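# Move the long cardboard box from desk to shelf

## Task

Pick up the long cardboard box from the desk and set it down on a shelf at the far end of the aisle (either side is fine). It must rest directly on the shelf surface, not on top of a carton, and no part may overhang the shelf's front edge. The box must stay upright, neither toppled nor tilted, or the task fails. It must stay put on its own after the robot lets go; being held there by the robot does not count.

## Robot and tools

Robot: a Hello Robot Stretch 3 with one arm. It has a two-wheel base (0.33 m long, 0.34 m wide), a lift that moves the arm up and down a mast, and a telescoping arm that reaches out to the robot's RIGHT, ending in a wrist (yaw, pitch, roll) and a gripper. The arm cannot reach forward, so to move the gripper forward or back you drive the base. The base cannot move sideways. It turns in place about a point 0.05 m behind its front edge. With the arm retracted and the wrist folded, the wrist pokes 0.06 m past the right side and a spin sweeps a 0.28 m radius; an unfolded, level gripper reaches beyond that.

Cameras: head_camera and nav_camera ride on the head and are aimed with head_pan_rad and head_tilt_rad. wrist_camera is on the gripper.

Frames: the base frame sits on the floor midway between the drive wheels, x forward, y left, z up. hand_pose is reported in it, at the point where closed fingertips meet; with all wrist joints at zero that frame's x points up, y back along the arm toward the mast, z toward the rear. The odometry frame is the base frame at the scene's start; heading is positive to the left, within -3.142 to 3.142.

execute_actions takes "actions", a list run in order. Each action may hold "robot", "steps" (1 to 450 control steps at 30 per second; default 1) and "until" (only with steps; ends the action early once all its conditions hold). {"steps": n} alone waits. "robot" is one of: a single command; a list of up to 8 commands run one after another, where an entry may be {"pause_s": s} with s at most 15; or {"stop": true}, which brakes everything and clears the queue. A command holds "base", "joints" and/or "contact_limits"; its parts start together and keep going through later actions. One invalid action or out-of-range number rejects the whole call and nothing new runs.

"base" holds exactly one key, both relative to where the base is when that command begins: translate_m, a straight drive in metres, forward positive, magnitude at most 1; or rotate_rad, a spin in radians, counter-clockwise (left) positive, magnitude at most 3.2.

"joints" holds absolute targets by name; unnamed joints keep their current goals. Ranges: lift_m 0 to 1.1 (arm height, m); arm_m 0 to 0.52 (extension, m); wrist_yaw_rad -1.345 to 4.42 (0 along the arm, positive toward the front, 3.0 folded over the base); wrist_pitch_rad -1.57 to 0.451 (0 level, negative fingertips down); wrist_roll_rad -2.911 to 2.911 (0 fingers side by side); gripper_m -0.089 to 0.179 (larger is wider; the real fingertip gap is 0.007 m less when nearly shut, 0.025 m less when fully open, and zero below 0.007); head_pan_rad -3.953 to 1.73 (0 forward, positive left, -1.57 looks along the arm); head_tilt_rad -1.53 to 0.419 (negative down).

"contact_limits": {"arm_m": e}, e a motor effort in per cent (1 to 100), makes that arm motion halt with contact_stop at roughly that effort (negative side when retracting). Lower is gentler; too low halts at once. It lasts until the next arm_m command.

"until" takes "robot" with fields such as lift_m, lift_m_goal, lift_m_status (likewise for other joints), base_status, translate_m, rotate_rad, x, y, heading, refusals, queue, queue_left, or "status": "ended" (true when nothing is moving and no queue runs). Numbers use pairs like [">", 0.3]; statuses take a word or ["!=", "moving"]. {"any": {"status": "ended"}} fires when any one motion or the queue ends. A typical wait: steps 450 with until {"robot": {"status": "ended"}}.

zoom_image: "camera" (head_camera, nav_camera or wrist_camera) and "region" [x0, y0, x1, y1] in pixels of that camera's latest image, top-left origin, at most 504 by 504. It returns an enlarged view.

finished_scene: "scene", the number of the current scene. Call it only once every motion has settled and the box rests by itself; it cannot be undone.

Results: base_status with travelled/goal in brackets; joint_goals, joint_status (moving, done, off_target, contact_stop, time_out, stopped, not_commanded, torque_fault); measured_speeds; refusals, queue and queue_left; motor_effort in per cent with peak in brackets (readings carry offsets and noise); base_odometry; base_tilt in degrees (forward and right positive); lidar_m, 12 ranges counter-clockwise from straight ahead in 30-degree sectors at 0.17 m height; wrist_depth_mm and head_depth_mm, 7x7 median depths. A robot.on_its_own line reports goals the robot changed itself, slack or switched-off joints, efforts outside rest range, and lean. Lines starting refused:, dropped: or replaced: explain rejected goals, abandoned queue items, or how a replaced motion ended. Each result also carries one image per camera, taken at its end.

Practical rules. Fast base motion (0.30 m/s) needs lift_m under 0.30, arm_m under 0.03 and wrist_yaw_rad over 2.54; otherwise it is slowed. Fold or unfold the wrist only with lift_m between 0.32 and 0.95, wrist_pitch_rad -0.4 and roll near 0; once folded, lift may go to 0.25. With yaw below -0.4 keep pitch at -0.5 or lower. To grasp, command gripper_m below the box width; to let go, open at least 0.02 beyond the touching value. Neither status nor reading proves a grasp, so check images and efforts. New commands act immediately and override older ones.

Avoid: pressing the arm into rigid objects with the gripper above about 0.45 m, pushing again after a contact_stop, driving while gripping or hooking something fixed, and snagging furniture (especially reversing); all can tip the robot. If it leans, undo the last move in small steps, free the gripper, and lower lift_m to about 0.2 if needed. Sustained wrist strain switches a servo off for 10 s. Drops, slams, hard hits and strong pushes are penalised, and objects may occasionally get nudged by outside forces.

Each tool is called after "Request:" by a JSON object that holds its "name" and its "arguments".

## Session

Request:
{"name": "execute_actions", "arguments": {"actions": []}}

Scene clock: 0.00 s.
robot.base_odometry: x=+0.000 y=+0.000 heading=+0.000 (m, m, rad; robot's odometry frame)
robot.turned_by_wheels: +0.000 (rad since the last result)
robot.turned_by_imu: +0.000 (rad since the last result)
robot.base_tilt: forward=-1.4 right=-0.2 (deg)
robot.lidar_m: 2.19 1.53 1.39 1.41 1.71 1.56 1.58 1.24 1.51 1.19 1.89 2.19
robot.head_depth_mm: 1970 2014 2013 2049 2051 2089 1969 / 1956 2116 2136 2165 2188 2190 1973 / 1948 2209 2233 2264 2258 2306 1983 / 1961 2322 2355 2378 2397 2417 1994 / 1920 2423 2437 2492 2525 2549 2019 / 1907 2552 2596 2648 2626 2611 2032 / 1891 2666 2756 2750 2797 2796 2036
robot.base_status: not_commanded
robot.joint_positions: lift_m=+0.465 arm_m=+0.000 wrist_yaw_rad=+2.891 wrist_pitch_rad=-0.489 wrist_roll_rad=+0.012 gripper_m=+0.037 head_pan_rad=+0.008 head_tilt_rad=-0.003
robot.joint_goals: lift_m=+0.465 arm_m=+0.000 wrist_yaw_rad=+2.891 wrist_pitch_rad=-0.489 wrist_roll_rad=+0.012 gripper_m=+0.037 head_pan_rad=+0.008 head_tilt_rad=-0.003
robot.joint_status: lift_m=not_commanded arm_m=not_commanded wrist_yaw_rad=not_commanded wrist_pitch_rad=not_commanded wrist_roll_rad=not_commanded gripper_m=not_commanded head_pan_rad=not_commanded head_tilt_rad=not_commanded
robot.measured_speeds: translate_m=+0.000 rotate_rad=+0.000 lift_m=+0.000 arm_m=+0.000 wrist_yaw_rad=+0.000 wrist_pitch_rad=+0.000 wrist_roll_rad=+0.000 head_pan_rad=+0.000 head_tilt_rad=+0.000
robot: refusals=0 queue=idle queue_left=0
robot.motor_effort: left_wheel=+0 right_wheel=+0 lift_m=+35 arm_m=+0 wrist_yaw_rad=+0 wrist_pitch_rad=+5 wrist_roll_rad=+0 gripper_m=-1 head_pan_rad=+0 head_tilt_rad=+3 (%)
robot.hand_pose: x=+0.0320 y=+0.0635 z=+0.4618 quat_wxyz=(+0.256, +0.706, +0.083, +0.655) (m; robot's base frame)
robot.wrist_depth_mm: - - - - - - - / - - - - - - - / - - - - - - - / - - 925 938 937 895 870 / 831 776 816 780 769 752 748 / 691 686 - 665 - 645 621 / 596 597 593 589 573 566 560
pictures: head_camera (sideways: a quarter turn clockwise sets it upright), nav_camera (sideways: a quarter turn counterclockwise sets it upright), wrist_camera
Images, in order (width x height): head_camera 896x504, nav_camera 672x504, wrist_camera 644x364.

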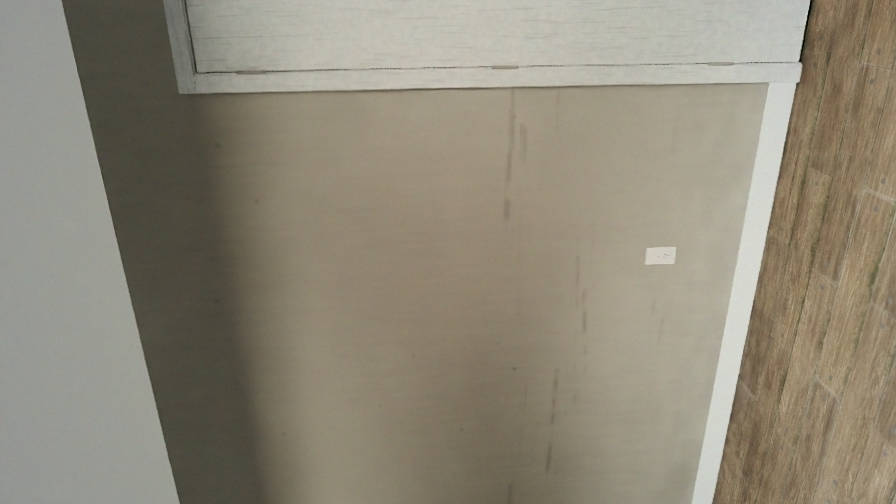

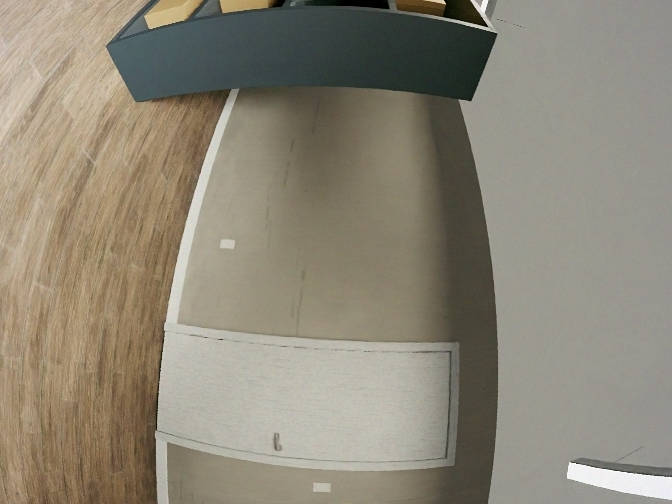

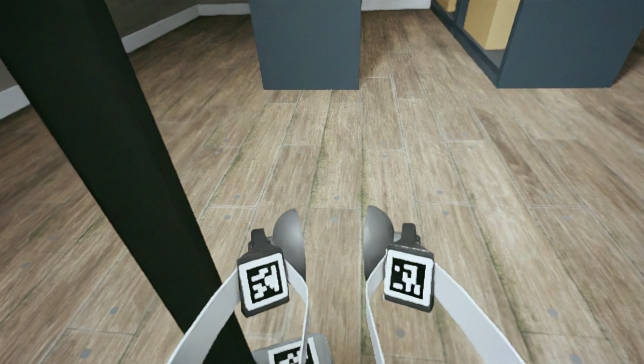

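The shelves are to my left. I'll look right for the desk.

Request:
{"name": "execute_actions", "arguments": {"actions": [{"robot":{"joints":{"head_pan_rad":-1.57,"head_tilt_rad":-0.5}},"steps":150,"until":{"robot":{"status":"ended"}}}]}}

Scene clock: 3.87 s.
robot.base_odometry: x=+0.000 y=+0.000 heading=+0.000 (m, m, rad; robot's odometry frame)
robot.turned_by_wheels: +0.000 (rad since the last result)
robot.turned_by_imu: +0.000 (rad since the last result)
robot.base_tilt: forward=-1.6 right=-0.2 (deg)
robot.lidar_m: 2.20 1.53 1.39 1.41 1.70 1.56 1.58 1.24 1.51 1.19 1.90 2.19
robot.head_depth_mm: 1207 1317 1424 1115 901 1475 1233 / 1250 1374 1492 1126 942 1489 1237 / 1300 1422 1534 1131 1704 1495 1243 / 1349 1495 1598 1139 1725 1518 1245 / 1408 1559 1715 1155 1779 1475 1251 / 1468 1635 1834 1162 1939 1525 1261 / 1531 1718 1927 2189 1925 1536 1258
robot.base_status: not_commanded
robot.joint_positions: lift_m=+0.465 arm_m=+0.000 wrist_yaw_rad=+2.891 wrist_pitch_rad=-0.489 wrist_roll_rad=+0.012 gripper_m=+0.037 head_pan_rad=-1.563 head_tilt_rad=-0.494
robot.joint_goals: lift_m=+0.465 arm_m=+0.000 wrist_yaw_rad=+2.891 wrist_pitch_rad=-0.489 wrist_roll_rad=+0.012 gripper_m=+0.037 head_pan_rad=-1.570 head_tilt_rad=-0.500
robot.joint_status: lift_m=not_commanded arm_m=not_commanded wrist_yaw_rad=not_commanded wrist_pitch_rad=not_commanded wrist_roll_rad=not_commanded gripper_m=not_commanded head_pan_rad=done head_tilt_rad=done
robot.measured_speeds: translate_m=+0.000 rotate_rad=+0.000 lift_m=+0.000 arm_m=+0.000 wrist_yaw_rad=+0.000 wrist_pitch_rad=+0.000 wrist_roll_rad=+0.000 head_pan_rad=+0.000 head_tilt_rad=+0.000
robot: refusals=0 queue=done queue_left=0
robot.motor_effort: left_wheel=+0(1) right_wheel=-1(1) lift_m=+35(35) arm_m=+0(0) wrist_yaw_rad=+0(0) wrist_pitch_rad=+5(5) wrist_roll_rad=+0(0) gripper_m=-1(1) head_pan_rad=-3(34) head_tilt_rad=-3(40) (%)
robot.hand_pose: x=+0.0320 y=+0.0635 z=+0.4618 quat_wxyz=(+0.256, +0.706, +0.083, +0.655) (m; robot's base frame)
robot.wrist_depth_mm: - - - - - - - / - - - - - - - / - - - - - - - / - - 966 949 914 892 887 / 786 767 793 741 793 751 718 / 688 692 - 652 - 637 628 / 600 598 590 585 570 568 547
pictures: head_camera (sideways: a quarter turn clockwise sets it upright), nav_camera (sideways: a quarter turn counterclockwise sets it upright), wrist_camera
Images, in order (width x height): head_camera 896x504, nav_camera 672x504, wrist_camera 644x364.

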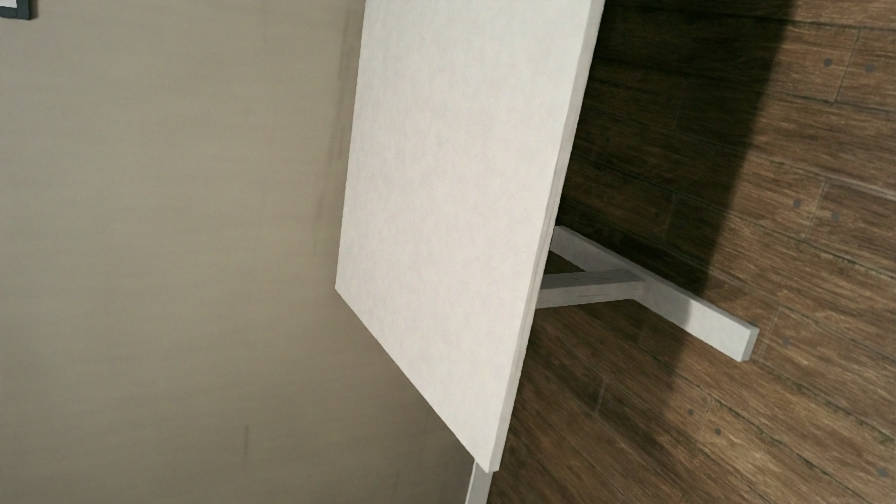

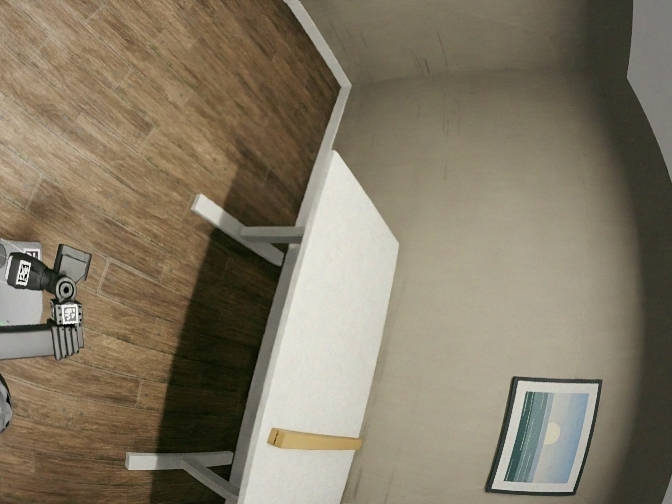

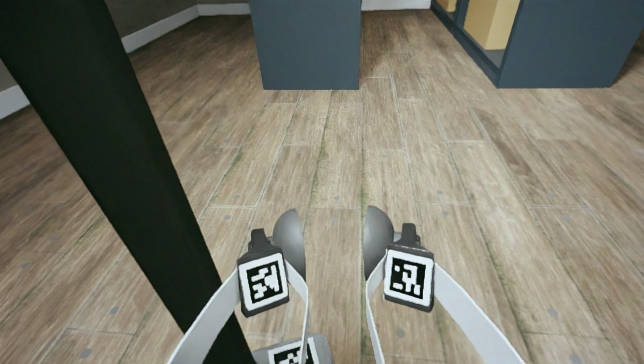

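Request:
{"name": "execute_actions", "arguments": {"actions": [{"robot":[{"base":{"rotate_rad":0.4},"joints":{"lift_m":0.95}},{"base":{"translate_m":-1.0}},{"base":{"rotate_rad":-0.4}}],"steps":450,"until":{"robot":{"status":"ended"}}}]}}

Scene clock: 32.47 s.
robot.base_odometry: x=-0.877 y=-0.371 heading=+0.399 (m, m, rad; robot's odometry frame)
robot.turned_by_wheels: +0.399 (rad since the last result)
robot.turned_by_imu: +0.734 (rad since the last result)
robot.base_tilt: forward=-1.3 right=+0.0 (deg)
robot.lidar_m: 1.91 1.88 1.28 0.98 0.97 1.02 1.06 0.58 1.10 1.30 2.79 2.49
robot.head_depth_mm: 1229 1317 1395 1116 861 - - / 1409 1537 1588 1121 837 - - / 1651 1807 1869 1130 835 - - / 1992 2208 2398 1137 875 - - / 2412 2666 2965 1147 1844 1619 - / 2385 2597 2845 2361 1913 1523 1258 / 2276 2486 2726 2620 1934 1532 1267
robot.base_status: moving (translate_m -0.9525 of -1.0000)
robot.joint_positions: lift_m=+0.950 arm_m=+0.000 wrist_yaw_rad=+2.891 wrist_pitch_rad=-0.492 wrist_roll_rad=+0.012 gripper_m=+0.037 head_pan_rad=-1.564 head_tilt_rad=-0.497
robot.joint_goals: lift_m=+0.950 arm_m=+0.000 wrist_yaw_rad=+2.891 wrist_pitch_rad=-0.492 wrist_roll_rad=+0.012 gripper_m=+0.037 head_pan_rad=-1.570 head_tilt_rad=-0.500
robot.joint_status: lift_m=done arm_m=not_commanded wrist_yaw_rad=not_commanded wrist_pitch_rad=not_commanded wrist_roll_rad=not_commanded gripper_m=not_commanded head_pan_rad=done head_tilt_rad=done
robot.measured_speeds: translate_m=-0.099 rotate_rad=-0.003 lift_m=+0.000 arm_m=+0.000 wrist_yaw_rad=+0.000 wrist_pitch_rad=+0.000 wrist_roll_rad=+0.000 head_pan_rad=+0.000 head_tilt_rad=+0.000
robot: refusals=0 queue=running queue_left=1
robot.motor_effort: left_wheel=-94(100) right_wheel=-49(71) lift_m=+37(47) arm_m=+0(0) wrist_yaw_rad=+0(1) wrist_pitch_rad=+6(7) wrist_roll_rad=+0(0) gripper_m=+0(1) head_pan_rad=-3(2) head_tilt_rad=-3(5) (%)
robot.hand_pose: x=+0.0319 y=+0.0631 z=+0.9464 quat_wxyz=(+0.257, +0.706, +0.084, +0.655) (m; robot's base frame)
robot.wrist_depth_mm: - 830 970 - - - - / - 903 - - - - - / 771 - - - - - - / 831 - - - - - - / 871 - - - - - - / 953 - - - - - - / - - - - - - -
pictures: head_camera (sideways: a quarter turn clockwise sets it upright), nav_camera (sideways: a quarter turn counterclockwise sets it upright), wrist_camera
Images, in order (width x height): head_camera 896x504, nav_camera 672x504, wrist_camera 644x364.

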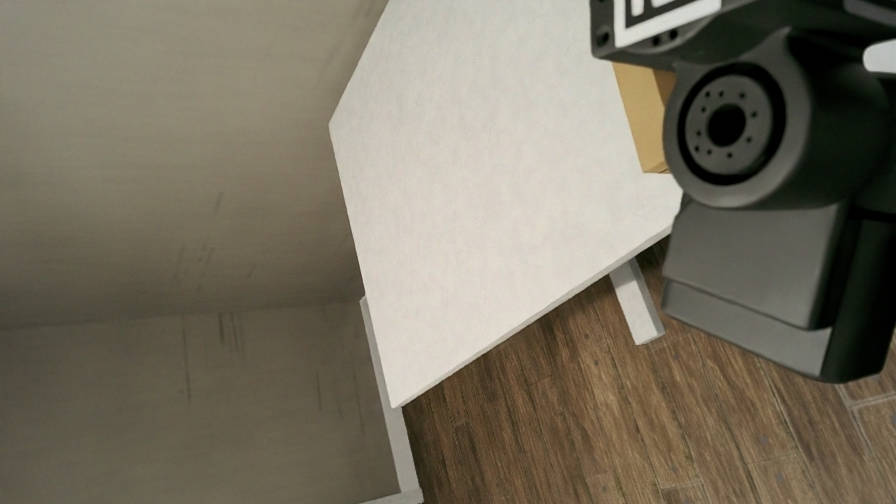

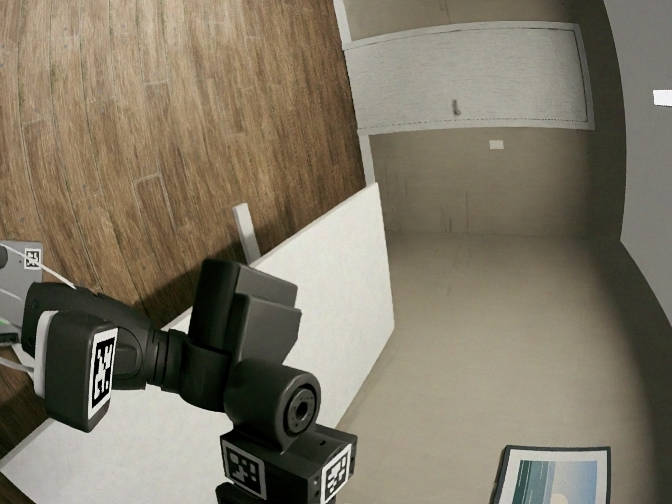

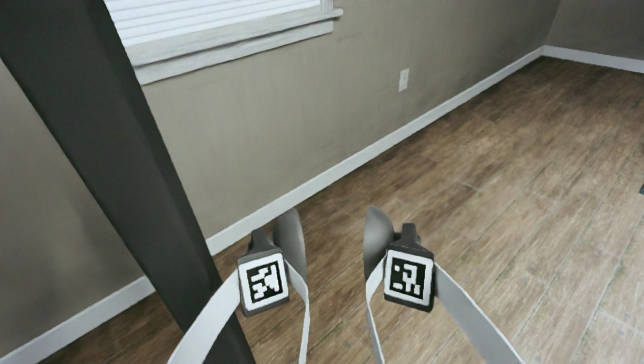

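The base has snagged: the wheels are pushing hard and the IMU shows more turn than the wheels. I'm stopping now.

Request:
{"name": "execute_actions", "arguments": {"actions": [{"robot":{"stop":true},"steps":30},{"robot":{"joints":{"head_pan_rad":-2.3,"head_tilt_rad":-0.9}},"steps":90,"until":{"robot":{"status":"ended"}}}]}}

Scene clock: 38.30 s.
robot.base_odometry: x=-0.921 y=-0.389 heading=+0.000 (m, m, rad; robot's odometry frame)
robot.turned_by_wheels: -0.400 (rad since the last result)
robot.turned_by_imu: -0.330 (rad since the last result)
robot.base_tilt: forward=-1.5 right=-0.2 (deg)
robot.lidar_m: 2.26 1.88 1.90 1.09 0.95 0.95 1.09 0.58 1.04 1.20 1.31 2.81
robot.head_depth_mm: 905 1065 1283 - - 1173 1089 / 906 1009 846 - - 1198 - / 912 1001 - - 589 1210 - / 918 1017 - - 609 1229 - / 921 1006 - - 611 1275 - / 921 1010 - - - - - / 926 1018 - - - - 1113
robot.base_status: done (rotate_rad -0.3998 of -0.4000)
robot.joint_positions: lift_m=+0.950 arm_m=+0.000 wrist_yaw_rad=+2.891 wrist_pitch_rad=-0.492 wrist_roll_rad=+0.012 gripper_m=+0.037 head_pan_rad=-2.293 head_tilt_rad=-0.888
robot.joint_goals: lift_m=+0.950 arm_m=+0.000 wrist_yaw_rad=+2.891 wrist_pitch_rad=-0.492 wrist_roll_rad=+0.012 gripper_m=+0.037 head_pan_rad=-2.300 head_tilt_rad=-0.900
robot.joint_status: lift_m=done arm_m=not_commanded wrist_yaw_rad=not_commanded wrist_pitch_rad=not_commanded wrist_roll_rad=not_commanded gripper_m=not_commanded head_pan_rad=done head_tilt_rad=done
robot.measured_speeds: translate_m=+0.000 rotate_rad=+0.000 lift_m=+0.000 arm_m=+0.000 wrist_yaw_rad=+0.000 wrist_pitch_rad=+0.000 wrist_roll_rad=+0.000 head_pan_rad=+0.000 head_tilt_rad=+0.000
robot: refusals=0 queue=done queue_left=0
robot.motor_effort: left_wheel=+3(95) right_wheel=-3(54) lift_m=+37(37) arm_m=+0(0) wrist_yaw_rad=+0(0) wrist_pitch_rad=+6(6) wrist_roll_rad=+0(0) gripper_m=-1(1) head_pan_rad=-2(31) head_tilt_rad=-7(40) (%)
robot.hand_pose: x=+0.0319 y=+0.0631 z=+0.9464 quat_wxyz=(+0.257, +0.706, +0.084, +0.655) (m; robot's base frame)
robot.wrist_depth_mm: - 916 - - - - - / - - - - - - - / 742 - - - - - - / 818 - - - - - - / 873 - - - - - - / 885 - - - - - - / 928 - - - - - -
pictures: head_camera (sideways: a quarter turn clockwise sets it upright), nav_camera (sideways: a quarter turn counterclockwise sets it upright), wrist_camera
Images, in order (width x height): head_camera 896x504, nav_camera 672x504, wrist_camera 644x364.

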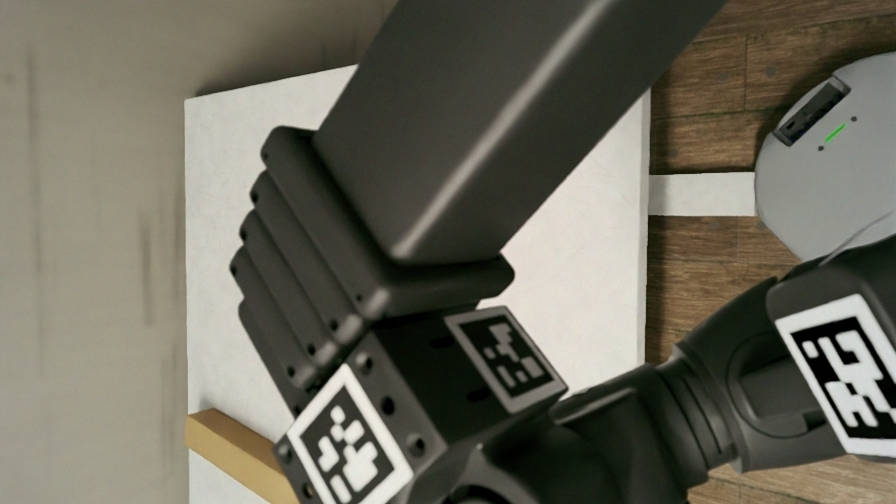

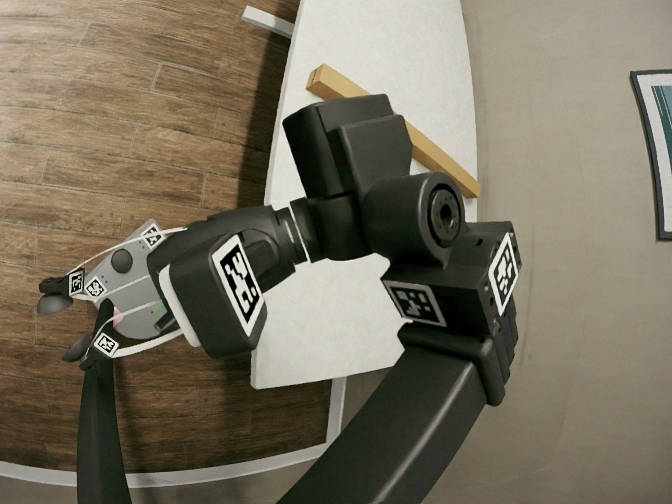

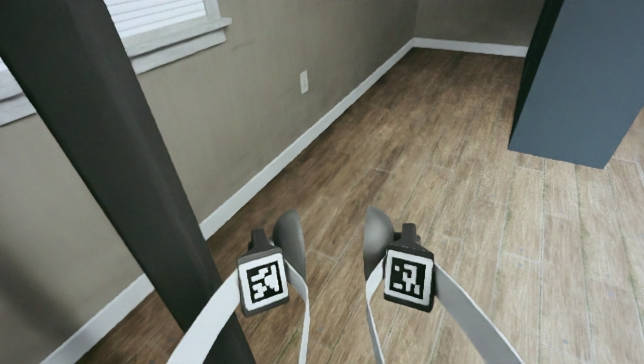

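The rear of the base is against the desk's foot, and the true heading is about +0.4. I'll pull forward and straighten up.

Request:
{"name": "execute_actions", "arguments": {"actions": [{"robot":[{"base":{"translate_m":0.25}},{"base":{"rotate_rad":-0.4},"joints":{"head_pan_rad":-1.57,"head_tilt_rad":-0.8}}],"steps":450,"until":{"robot":{"status":"ended"}}}]}}

Scene clock: 48.07 s.
robot.base_odometry: x=-0.671 y=-0.389 heading=-0.400 (m, m, rad; robot's odometry frame)
robot.turned_by_wheels: -0.400 (rad since the last result)
robot.turned_by_imu: -0.396 (rad since the last result)
robot.base_tilt: forward=-1.5 right=-0.2 (deg)
robot.lidar_m: 2.66 2.01 1.69 1.87 1.22 1.12 1.13 1.32 0.78 1.23 1.25 2.63
robot.head_depth_mm: 1002 1099 940 - - 1236 1099 / 1036 1130 923 793 - 1253 1099 / 1079 1166 872 798 - - - / 1120 1201 930 752 - 1287 - / 1174 1218 935 785 - 1268 1113 / 1220 1225 944 810 1480 1271 1116 / 1279 1239 951 837 1477 1275 1121
robot.base_status: done (rotate_rad -0.3998 of -0.4000)
robot.joint_positions: lift_m=+0.950 arm_m=+0.000 wrist_yaw_rad=+2.891 wrist_pitch_rad=-0.492 wrist_roll_rad=+0.012 gripper_m=+0.037 head_pan_rad=-1.577 head_tilt_rad=-0.803
robot.joint_goals: lift_m=+0.950 arm_m=+0.000 wrist_yaw_rad=+2.891 wrist_pitch_rad=-0.492 wrist_roll_rad=+0.012 gripper_m=+0.037 head_pan_rad=-1.570 head_tilt_rad=-0.800
robot.joint_status: lift_m=done arm_m=not_commanded wrist_yaw_rad=not_commanded wrist_pitch_rad=not_commanded wrist_roll_rad=not_commanded gripper_m=not_commanded head_pan_rad=done head_tilt_rad=done
robot.measured_speeds: translate_m=+0.000 rotate_rad=+0.000 lift_m=+0.000 arm_m=+0.000 wrist_yaw_rad=+0.000 wrist_pitch_rad=+0.000 wrist_roll_rad=+0.000 head_pan_rad=+0.000 head_tilt_rad=+0.000
robot: refusals=0 queue=done queue_left=0
robot.motor_effort: left_wheel=+3(9) right_wheel=-3(4) lift_m=+37(37) arm_m=+0(0) wrist_yaw_rad=+1(0) wrist_pitch_rad=+6(6) wrist_roll_rad=+0(0) gripper_m=-1(1) head_pan_rad=+2(33) head_tilt_rad=+3(16) (%)
robot.hand_pose: x=+0.0319 y=+0.0631 z=+0.9464 quat_wxyz=(+0.257, +0.706, +0.084, +0.655) (m; robot's base frame)
robot.wrist_depth_mm: - - - - - - - / - - - - - - - / - - - - - - - / - - - - - - - / - - - - - - - / - - - - - - - / - - - - - - -
pictures: head_camera (sideways: a quarter turn clockwise sets it upright), nav_camera (sideways: a quarter turn counterclockwise sets it upright), wrist_camera
Images, in order (width x height): head_camera 896x504, nav_camera 672x504, wrist_camera 644x364.

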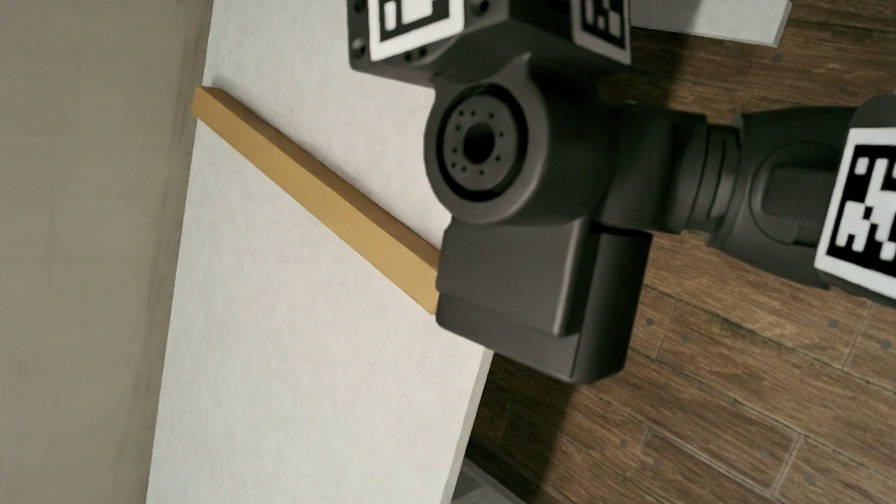

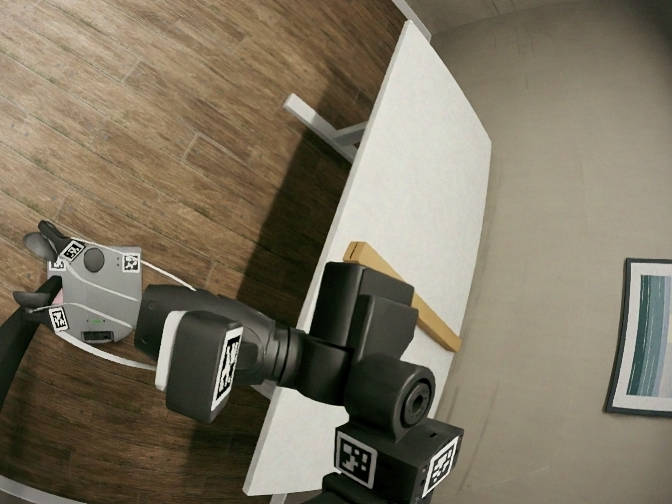

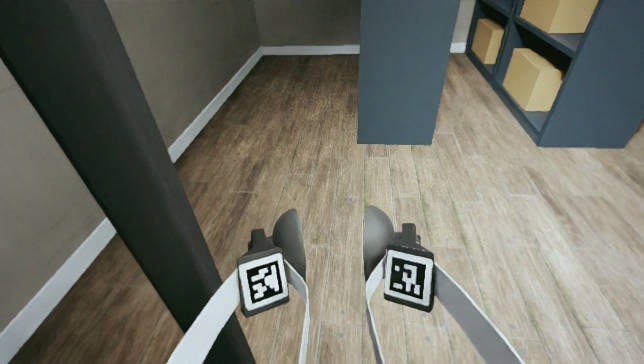

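Request:
{"name": "execute_actions", "arguments": {"actions": [{"robot":[{"joints":{"wrist_pitch_rad":-0.4,"wrist_roll_rad":0}},{"joints":{"wrist_yaw_rad":0.0}},{"joints":{"lift_m":1.1,"wrist_pitch_rad":-1.5,"arm_m":0.3,"gripper_m":0.12}}],"steps":450,"until":{"robot":{"status":"ended"}}}]}}

Scene clock: 59.87 s.
robot.base_odometry: x=-0.671 y=-0.389 heading=-0.400 (m, m, rad; robot's odometry frame)
robot.turned_by_wheels: +0.000 (rad since the last result)
robot.turned_by_imu: +0.000 (rad since the last result)
robot.base_tilt: forward=-1.5 right=-0.2 (deg)
robot.lidar_m: 2.65 2.01 1.70 1.86 1.22 1.12 1.13 1.32 0.78 1.23 1.25 2.62
robot.head_depth_mm: 1002 1099 911 745 676 1232 1099 / 1041 1129 904 752 1347 1256 1108 / - 1143 873 751 1396 1264 1117 / 1104 1145 929 732 1434 1261 1114 / 1164 1220 937 761 1468 1276 1115 / 1215 1231 943 809 1470 1277 1120 / 1275 1237 946 835 1474 1283 1121
robot.base_status: done (rotate_rad -0.3998 of -0.4000)
robot.joint_positions: lift_m=+1.099 arm_m=+0.300 wrist_yaw_rad=+0.001 wrist_pitch_rad=-1.496 wrist_roll_rad=+0.006 gripper_m=+0.120 head_pan_rad=-1.577 head_tilt_rad=-0.803
robot.joint_goals: lift_m=+1.100 arm_m=+0.300 wrist_yaw_rad=+0.000 wrist_pitch_rad=-1.500 wrist_roll_rad=+0.000 gripper_m=+0.120 head_pan_rad=-1.570 head_tilt_rad=-0.800
robot.joint_status: lift_m=done arm_m=done wrist_yaw_rad=done wrist_pitch_rad=done wrist_roll_rad=done gripper_m=done head_pan_rad=done head_tilt_rad=done
robot.measured_speeds: translate_m=+0.000 rotate_rad=+0.000 lift_m=+0.000 arm_m=+0.000 wrist_yaw_rad=+0.000 wrist_pitch_rad=+0.000 wrist_roll_rad=+0.000 head_pan_rad=+0.000 head_tilt_rad=+0.000
robot: refusals=0 queue=done queue_left=0
robot.motor_effort: left_wheel=+3(3) right_wheel=-3(3) lift_m=+42(45) arm_m=+3(3) wrist_yaw_rad=-1(2) wrist_pitch_rad=-2(8) wrist_roll_rad=-2(3) gripper_m=+0(79) head_pan_rad=+2(3) head_tilt_rad=+3(3) (%)
robot.hand_pose: x=-0.0216 y=-0.4399 z=+0.9807 quat_wxyz=(+0.517, +0.480, -0.519, -0.482) (m; robot's base frame)
robot.wrist_depth_mm: 404 405 393 354 395 393 391 / 413 408 399 407 404 402 395 / - - 412 406 408 411 412 / - - - - 416 414 416 / - - - - - 423 427 / - - - - - - - / - - - - - - -
pictures: head_camera (sideways: a quarter turn clockwise sets it upright), nav_camera (sideways: a quarter turn counterclockwise sets it upright), wrist_camera
Images, in order (width x height): head_camera 896x504, nav_camera 672x504, wrist_camera 644x364.

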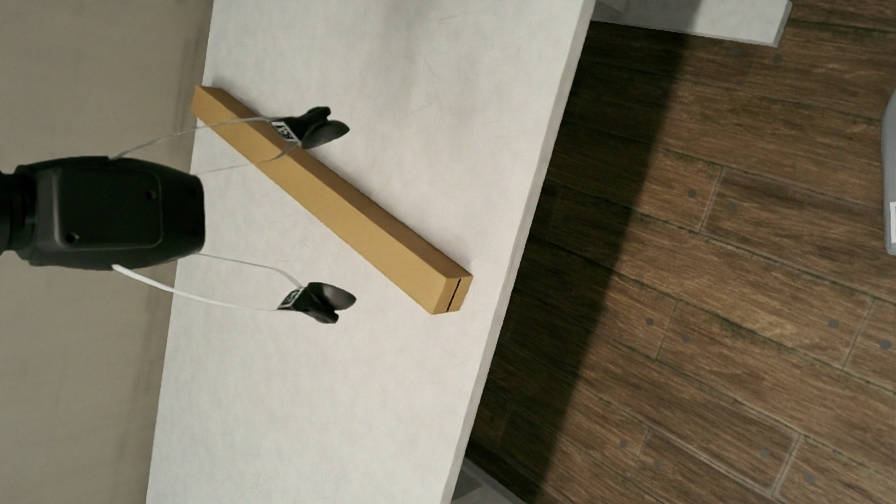

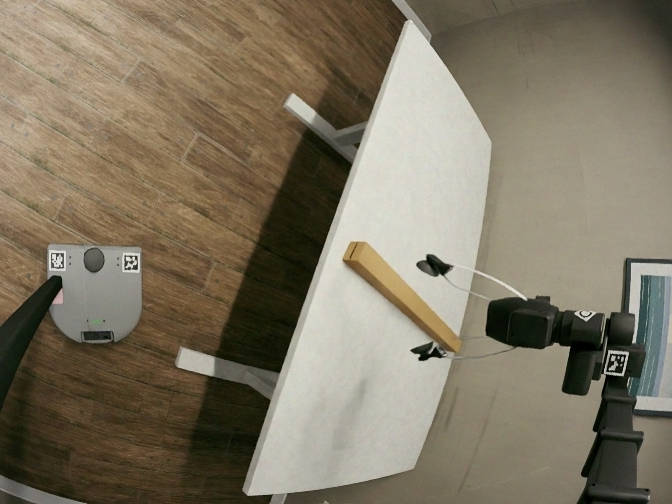

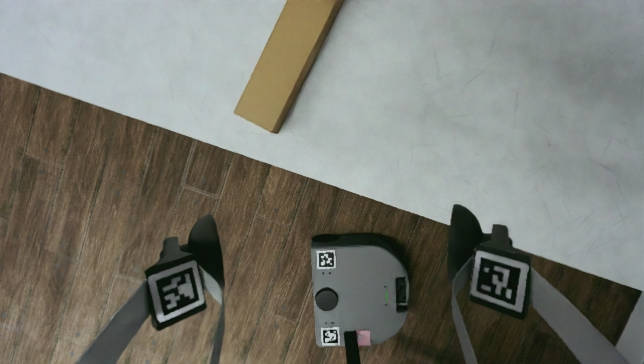

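Request:
{"name": "execute_actions", "arguments": {"actions": [{"robot":{"joints":{"arm_m":0.52,"wrist_yaw_rad":-0.4}},"steps":450,"until":{"robot":{"status":"ended"}}}]}}

Scene clock: 79.97 s.
robot.base_odometry: x=-0.671 y=-0.389 heading=-0.400 (m, m, rad; robot's odometry frame)
robot.turned_by_wheels: +0.000 (rad since the last result)
robot.turned_by_imu: +0.000 (rad since the last result)
robot.base_tilt: forward=-1.6 right=-0.1 (deg)
robot.lidar_m: 2.65 2.01 1.69 1.87 1.22 1.12 1.13 1.32 0.78 1.23 1.25 2.63
robot.head_depth_mm: 1003 1103 910 747 678 1236 1094 / 1041 1127 915 751 1359 1257 1105 / 1083 1150 872 754 1392 1264 1116 / 1173 1202 932 730 1432 1267 1112 / 1154 1210 935 763 1476 1266 1116 / 1215 1228 942 812 1470 1269 1120 / 1278 1237 947 841 1472 1277 1122
robot.base_status: done (rotate_rad -0.3998 of -0.4000)
robot.joint_positions: lift_m=+1.099 arm_m=+0.519 wrist_yaw_rad=-0.399 wrist_pitch_rad=-1.496 wrist_roll_rad=+0.006 gripper_m=+0.120 head_pan_rad=-1.577 head_tilt_rad=-0.803
robot.joint_goals: lift_m=+1.100 arm_m=+0.520 wrist_yaw_rad=-0.400 wrist_pitch_rad=-1.500 wrist_roll_rad=+0.000 gripper_m=+0.120 head_pan_rad=-1.570 head_tilt_rad=-0.800
robot.joint_status: lift_m=done arm_m=done wrist_yaw_rad=done wrist_pitch_rad=done wrist_roll_rad=done gripper_m=done head_pan_rad=done head_tilt_rad=done
robot.measured_speeds: translate_m=+0.000 rotate_rad=+0.000 lift_m=+0.000 arm_m=+0.000 wrist_yaw_rad=+0.000 wrist_pitch_rad=+0.000 wrist_roll_rad=+0.000 head_pan_rad=+0.000 head_tilt_rad=+0.000
robot: refusals=0 queue=done queue_left=0
robot.motor_effort: left_wheel=+2(3) right_wheel=-3(3) lift_m=+43(43) arm_m=+3(3) wrist_yaw_rad=-1(2) wrist_pitch_rad=-2(2) wrist_roll_rad=-2(2) gripper_m=+0(0) head_pan_rad=+2(2) head_tilt_rad=+2(2) (%)
robot.hand_pose: x=-0.0197 y=-0.6598 z=+0.9807 quat_wxyz=(+0.411, +0.367, -0.604, -0.576) (m; robot's base frame)
robot.wrist_depth_mm: 407 402 396 353 394 394 389 / 414 404 404 399 407 399 399 / 416 410 413 407 411 409 405 / 425 423 421 368 419 417 411 / 433 424 422 419 424 421 412 / 439 437 426 426 426 - 431 / 442 - - - - - -
pictures: head_camera (sideways: a quarter turn clockwise sets it upright), nav_camera (sideways: a quarter turn counterclockwise sets it upright), wrist_camera
Images, in order (width x height): head_camera 896x504, nav_camera 672x504, wrist_camera 644x364.

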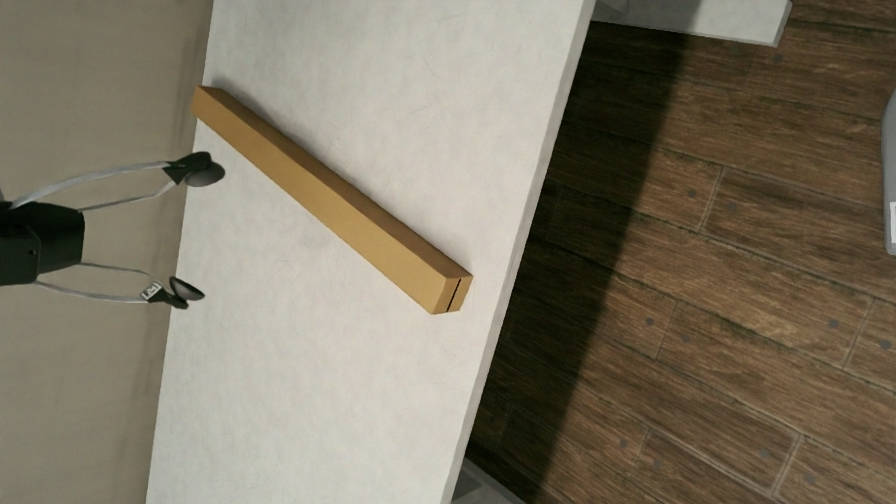

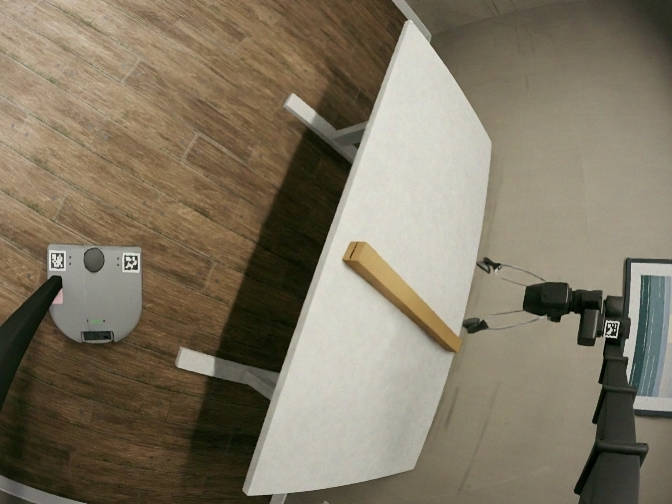

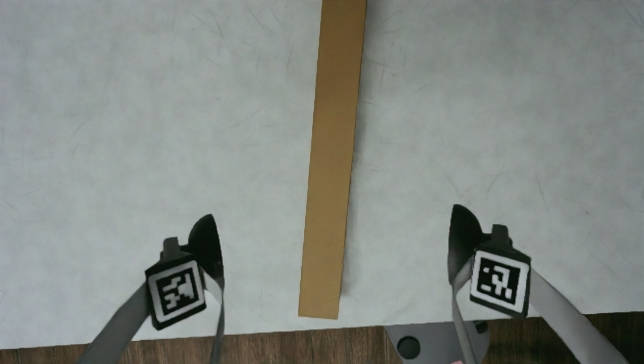

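Request:
{"name": "execute_actions", "arguments": {"actions": [{"robot":{"joints":{"lift_m":0.88}},"steps":450,"until":{"robot":{"status":"ended"}}}]}}

Scene clock: 87.07 s.
robot.base_odometry: x=-0.671 y=-0.389 heading=-0.400 (m, m, rad; robot's odometry frame)
robot.turned_by_wheels: +0.000 (rad since the last result)
robot.turned_by_imu: +0.000 (rad since the last result)
robot.base_tilt: forward=-1.5 right=-0.3 (deg)
robot.lidar_m: 2.66 2.01 1.69 1.86 1.22 1.12 1.13 1.33 0.78 1.23 1.25 2.63
robot.head_depth_mm: 1002 1107 - - 997 1237 1099 / 1018 - 892 750 1351 1249 1107 / 1033 1123 868 756 1394 1261 1121 / 1104 1220 902 731 1431 1263 1105 / 1166 1213 934 766 1465 1268 1112 / 1218 1223 940 808 1473 1279 1119 / 1275 1234 951 840 1484 1279 1119
robot.base_status: done (rotate_rad -0.3998 of -0.4000)
robot.joint_positions: lift_m=+0.880 arm_m=+0.519 wrist_yaw_rad=-0.399 wrist_pitch_rad=-1.496 wrist_roll_rad=+0.006 gripper_m=+0.120 head_pan_rad=-1.577 head_tilt_rad=-0.803
robot.joint_goals: lift_m=+0.880 arm_m=+0.520 wrist_yaw_rad=-0.400 wrist_pitch_rad=-1.500 wrist_roll_rad=+0.000 gripper_m=+0.120 head_pan_rad=-1.570 head_tilt_rad=-0.800
robot.joint_status: lift_m=done arm_m=done wrist_yaw_rad=done wrist_pitch_rad=done wrist_roll_rad=done gripper_m=done head_pan_rad=done head_tilt_rad=done
robot.measured_speeds: translate_m=+0.000 rotate_rad=+0.000 lift_m=+0.000 arm_m=+0.000 wrist_yaw_rad=+0.000 wrist_pitch_rad=+0.000 wrist_roll_rad=+0.000 head_pan_rad=+0.000 head_tilt_rad=+0.000
robot: refusals=0 queue=done queue_left=0
robot.motor_effort: left_wheel=+3(3) right_wheel=-3(3) lift_m=+27(42) arm_m=+2(2) wrist_yaw_rad=-1(1) wrist_pitch_rad=-2(2) wrist_roll_rad=-2(2) gripper_m=+0(1) head_pan_rad=+3(4) head_tilt_rad=+2(2) (%)
robot.hand_pose: x=-0.0197 y=-0.6598 z=+0.7616 quat_wxyz=(+0.411, +0.367, -0.604, -0.576) (m; robot's base frame)
robot.wrist_depth_mm: 191 190 190 141 186 188 186 / 194 193 192 144 190 190 188 / 197 196 196 146 192 192 194 / 201 201 200 148 198 198 196 / 205 203 201 152 202 199 199 / 209 208 208 154 205 - 204 / 213 212 211 156 208 208 209
pictures: head_camera (sideways: a quarter turn clockwise sets it upright), nav_camera (sideways: a quarter turn counterclockwise sets it upright), wrist_camera
Images, in order (width x height): head_camera 896x504, nav_camera 672x504, wrist_camera 644x364.

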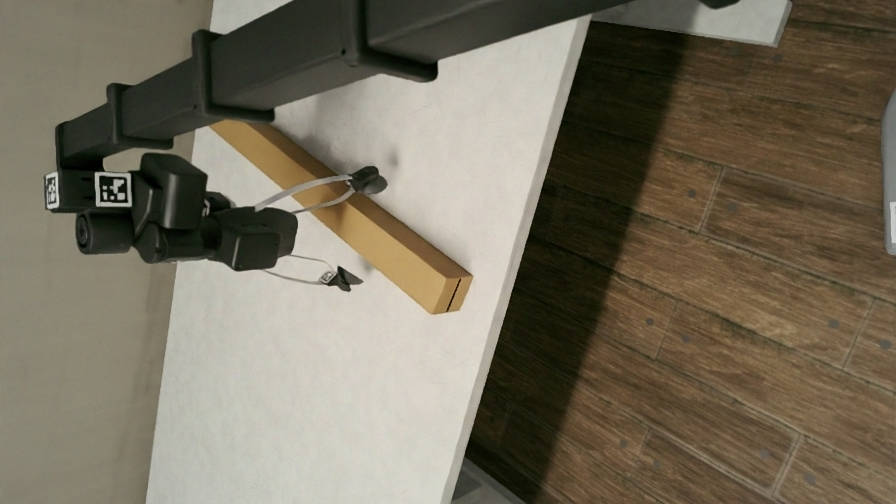

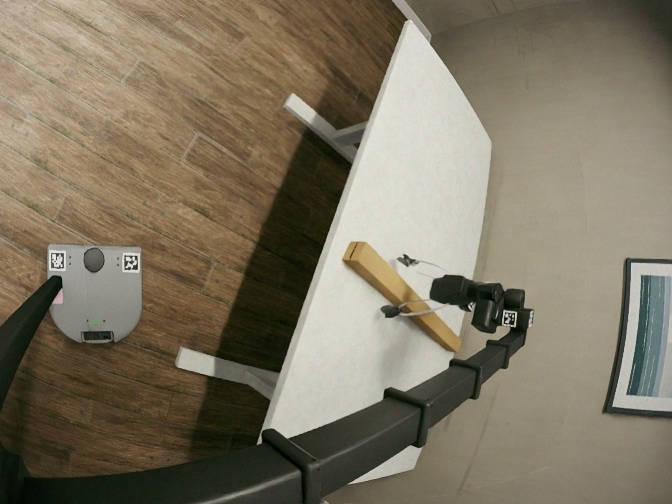

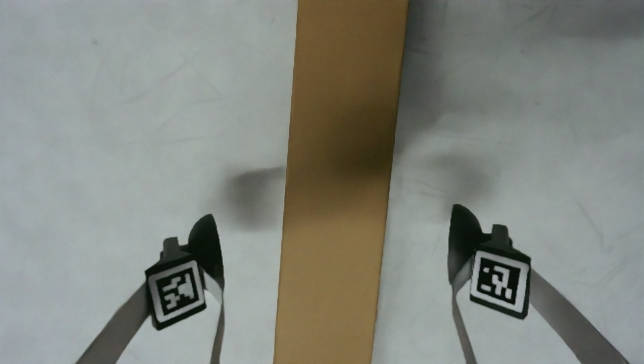

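Request:
{"name": "execute_actions", "arguments": {"actions": [{"robot":[{"joints":{"lift_m":0.85}},{"joints":{"gripper_m":0.02}},{"pause_s":0.5},{"joints":{"lift_m":1.0}}],"steps":450,"until":{"robot":{"status":"ended"}}}]}}

Scene clock: 92.73 s.
robot.base_odometry: x=-0.671 y=-0.389 heading=-0.400 (m, m, rad; robot's odometry frame)
robot.turned_by_wheels: +0.000 (rad since the last result)
robot.turned_by_imu: +0.000 (rad since the last result)
robot.base_tilt: forward=-1.6 right=-0.2 (deg)
robot.lidar_m: 2.66 2.00 1.69 1.86 1.22 1.12 1.14 1.32 0.78 1.23 1.25 2.63
robot.head_depth_mm: 1002 1107 969 - 1354 1238 1100 / 1033 - 888 749 1360 1248 1104 / 1051 1099 875 756 1392 1258 1115 / 1116 1207 904 732 1429 1264 1113 / 1166 1218 936 763 1470 1264 1119 / 1218 1223 950 808 1469 1275 1118 / 1273 1239 951 836 1479 1282 1122
robot.base_status: done (rotate_rad -0.3999 of -0.4000)
robot.joint_positions: lift_m=+0.851 arm_m=+0.519 wrist_yaw_rad=-0.399 wrist_pitch_rad=-1.498 wrist_roll_rad=+0.006 gripper_m=+0.120 head_pan_rad=-1.577 head_tilt_rad=-0.803
robot.joint_goals: lift_m=+0.851 arm_m=+0.520 wrist_yaw_rad=-0.400 wrist_pitch_rad=-1.500 wrist_roll_rad=+0.000 gripper_m=+0.120 head_pan_rad=-1.570 head_tilt_rad=-0.800
robot.joint_status: lift_m=contact_stop arm_m=done wrist_yaw_rad=done wrist_pitch_rad=done wrist_roll_rad=done gripper_m=done head_pan_rad=done head_tilt_rad=done
robot.measured_speeds: translate_m=+0.000 rotate_rad=+0.000 lift_m=+0.003 arm_m=+0.000 wrist_yaw_rad=+0.000 wrist_pitch_rad=+0.000 wrist_roll_rad=+0.000 head_pan_rad=+0.000 head_tilt_rad=+0.000
robot: refusals=0 queue=dropped queue_left=0
robot.on_its_own: lift_m is slack since a contact_stop, until your next command for it
robot.motor_effort: left_wheel=+2(3) right_wheel=-2(3) lift_m=+29(27) arm_m=+2(3) wrist_yaw_rad=-1(1) wrist_pitch_rad=-1(2) wrist_roll_rad=-2(2) gripper_m=-1(2) head_pan_rad=+2(2) head_tilt_rad=+2(2) (%)
robot.hand_pose: x=-0.0195 y=-0.6594 z=+0.7325 quat_wxyz=(+0.411, +0.368, -0.604, -0.576) (m; robot's base frame)
robot.wrist_depth_mm: 166 164 164 115 116 161 161 / 167 166 166 117 117 164 164 / 171 169 170 119 167 166 167 / 175 173 172 121 169 170 169 / 177 175 176 123 172 171 172 / 181 179 178 125 176 - 176 / 182 183 181 128 179 179 178
pictures: head_camera (sideways: a quarter turn clockwise sets it upright), nav_camera (sideways: a quarter turn counterclockwise sets it upright), wrist_camera
dropped: robot: command 0 of its queue: lift_m: contact_stop
Images, in order (width x height): head_camera 896x504, nav_camera 672x504, wrist_camera 644x364.

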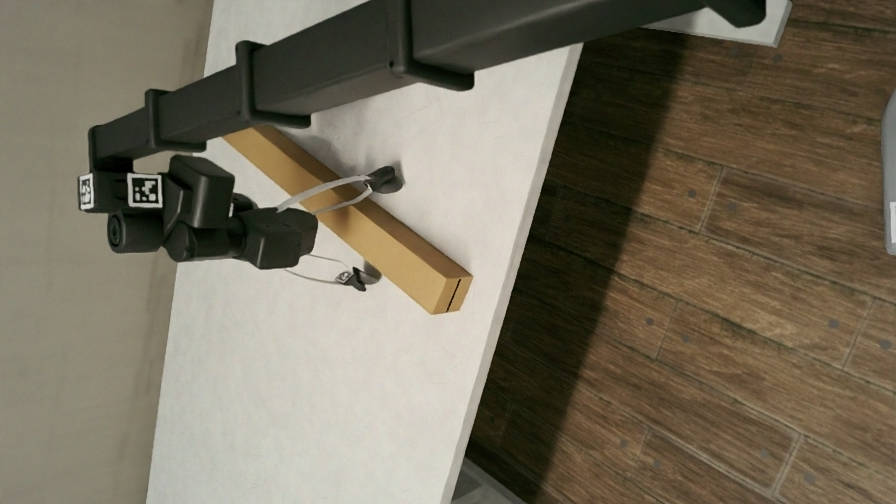

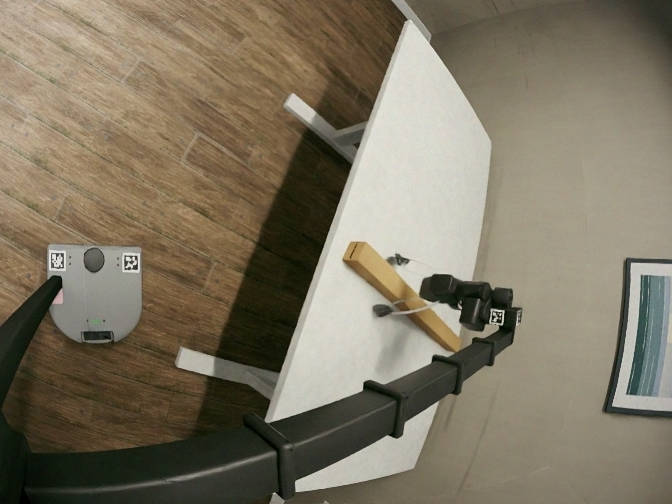

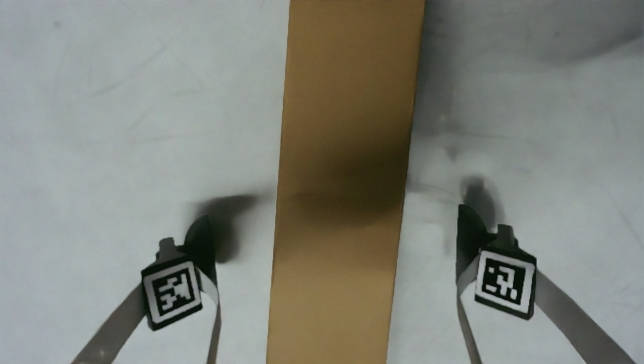

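The fingertips touched the desk. I'll back off slightly, grip, then lift.

Request:
{"name": "execute_actions", "arguments": {"actions": [{"robot":[{"joints":{"lift_m":0.86}},{"joints":{"gripper_m":0.02}},{"pause_s":0.5},{"joints":{"lift_m":1.0}}],"steps":450,"until":{"robot":{"status":"ended"}}}]}}

Scene clock: 100.50 s.
robot.base_odometry: x=-0.671 y=-0.389 heading=-0.400 (m, m, rad; robot's odometry frame)
robot.turned_by_wheels: +0.000 (rad since the last result)
robot.turned_by_imu: +0.000 (rad since the last result)
robot.base_tilt: forward=-1.5 right=-0.2 (deg)
robot.lidar_m: 2.66 2.01 1.69 1.87 1.22 1.12 1.13 1.32 0.78 1.23 1.25 2.63
robot.head_depth_mm: - 1091 913 746 678 1241 1098 / 1055 1134 920 751 1351 1255 1105 / 1099 1163 892 755 1379 1258 1115 / - 1151 661 761 1428 1262 1116 / 1167 1210 910 781 1467 1270 1117 / 1221 1225 943 809 1479 1267 1123 / 1268 1232 950 838 1487 1278 1127
robot.base_status: done (rotate_rad -0.3999 of -0.4000)
robot.joint_positions: lift_m=+1.000 arm_m=+0.519 wrist_yaw_rad=-0.399 wrist_pitch_rad=-1.497 wrist_roll_rad=+0.006 gripper_m=+0.021 head_pan_rad=-1.577 head_tilt_rad=-0.803
robot.joint_goals: lift_m=+1.000 arm_m=+0.520 wrist_yaw_rad=-0.400 wrist_pitch_rad=-1.500 wrist_roll_rad=+0.000 gripper_m=+0.020 head_pan_rad=-1.570 head_tilt_rad=-0.800
robot.joint_status: lift_m=done arm_m=done wrist_yaw_rad=done wrist_pitch_rad=done wrist_roll_rad=done gripper_m=done head_pan_rad=done head_tilt_rad=done
robot.measured_speeds: translate_m=+0.000 rotate_rad=+0.000 lift_m=+0.000 arm_m=+0.000 wrist_yaw_rad=+0.000 wrist_pitch_rad=+0.000 wrist_roll_rad=+0.000 head_pan_rad=+0.000 head_tilt_rad=+0.000
robot: refusals=0 queue=done queue_left=0
robot.motor_effort: left_wheel=+2(3) right_wheel=-2(2) lift_m=+43(45) arm_m=+3(2) wrist_yaw_rad=-1(1) wrist_pitch_rad=-1(1) wrist_roll_rad=-2(2) gripper_m=-12(88) head_pan_rad=+2(2) head_tilt_rad=+3(2) (%)
robot.hand_pose: x=-0.0196 y=-0.6595 z=+0.8811 quat_wxyz=(+0.411, +0.368, -0.604, -0.576) (m; robot's base frame)
robot.wrist_depth_mm: 307 305 303 151 298 301 303 / 310 312 310 145 308 304 302 / 315 315 311 140 310 308 308 / 321 322 321 136 312 316 313 / 328 328 326 132 227 325 320 / 334 337 330 128 128 328 329 / 337 341 340 124 330 333 332
pictures: head_camera (sideways: a quarter turn clockwise sets it upright), nav_camera (sideways: a quarter turn counterclockwise sets it upright), wrist_camera
Images, in order (width x height): head_camera 896x504, nav_camera 672x504, wrist_camera 644x364.

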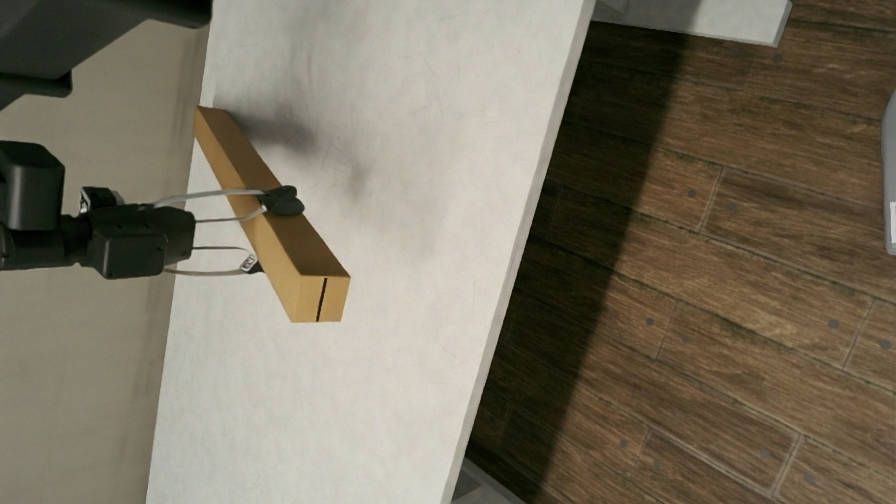

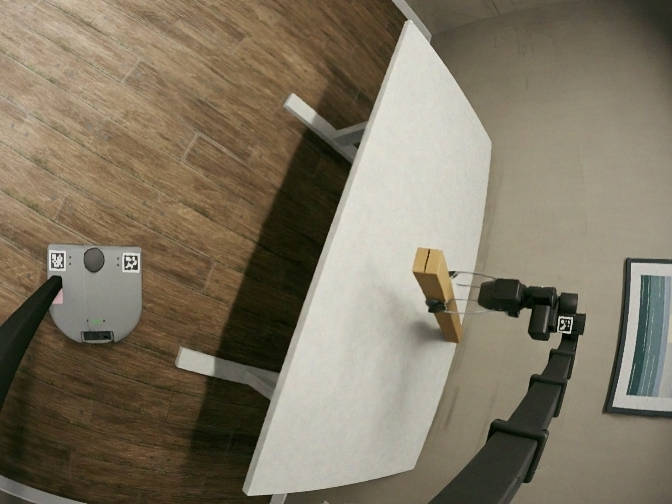

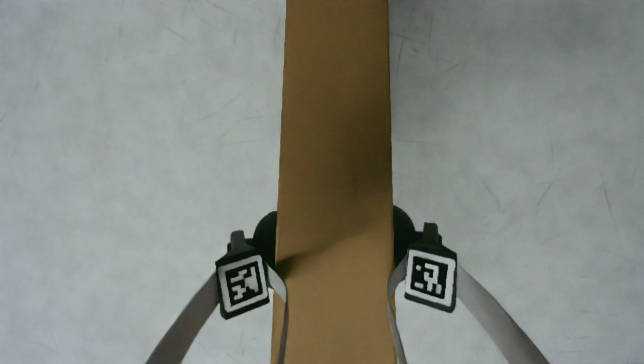

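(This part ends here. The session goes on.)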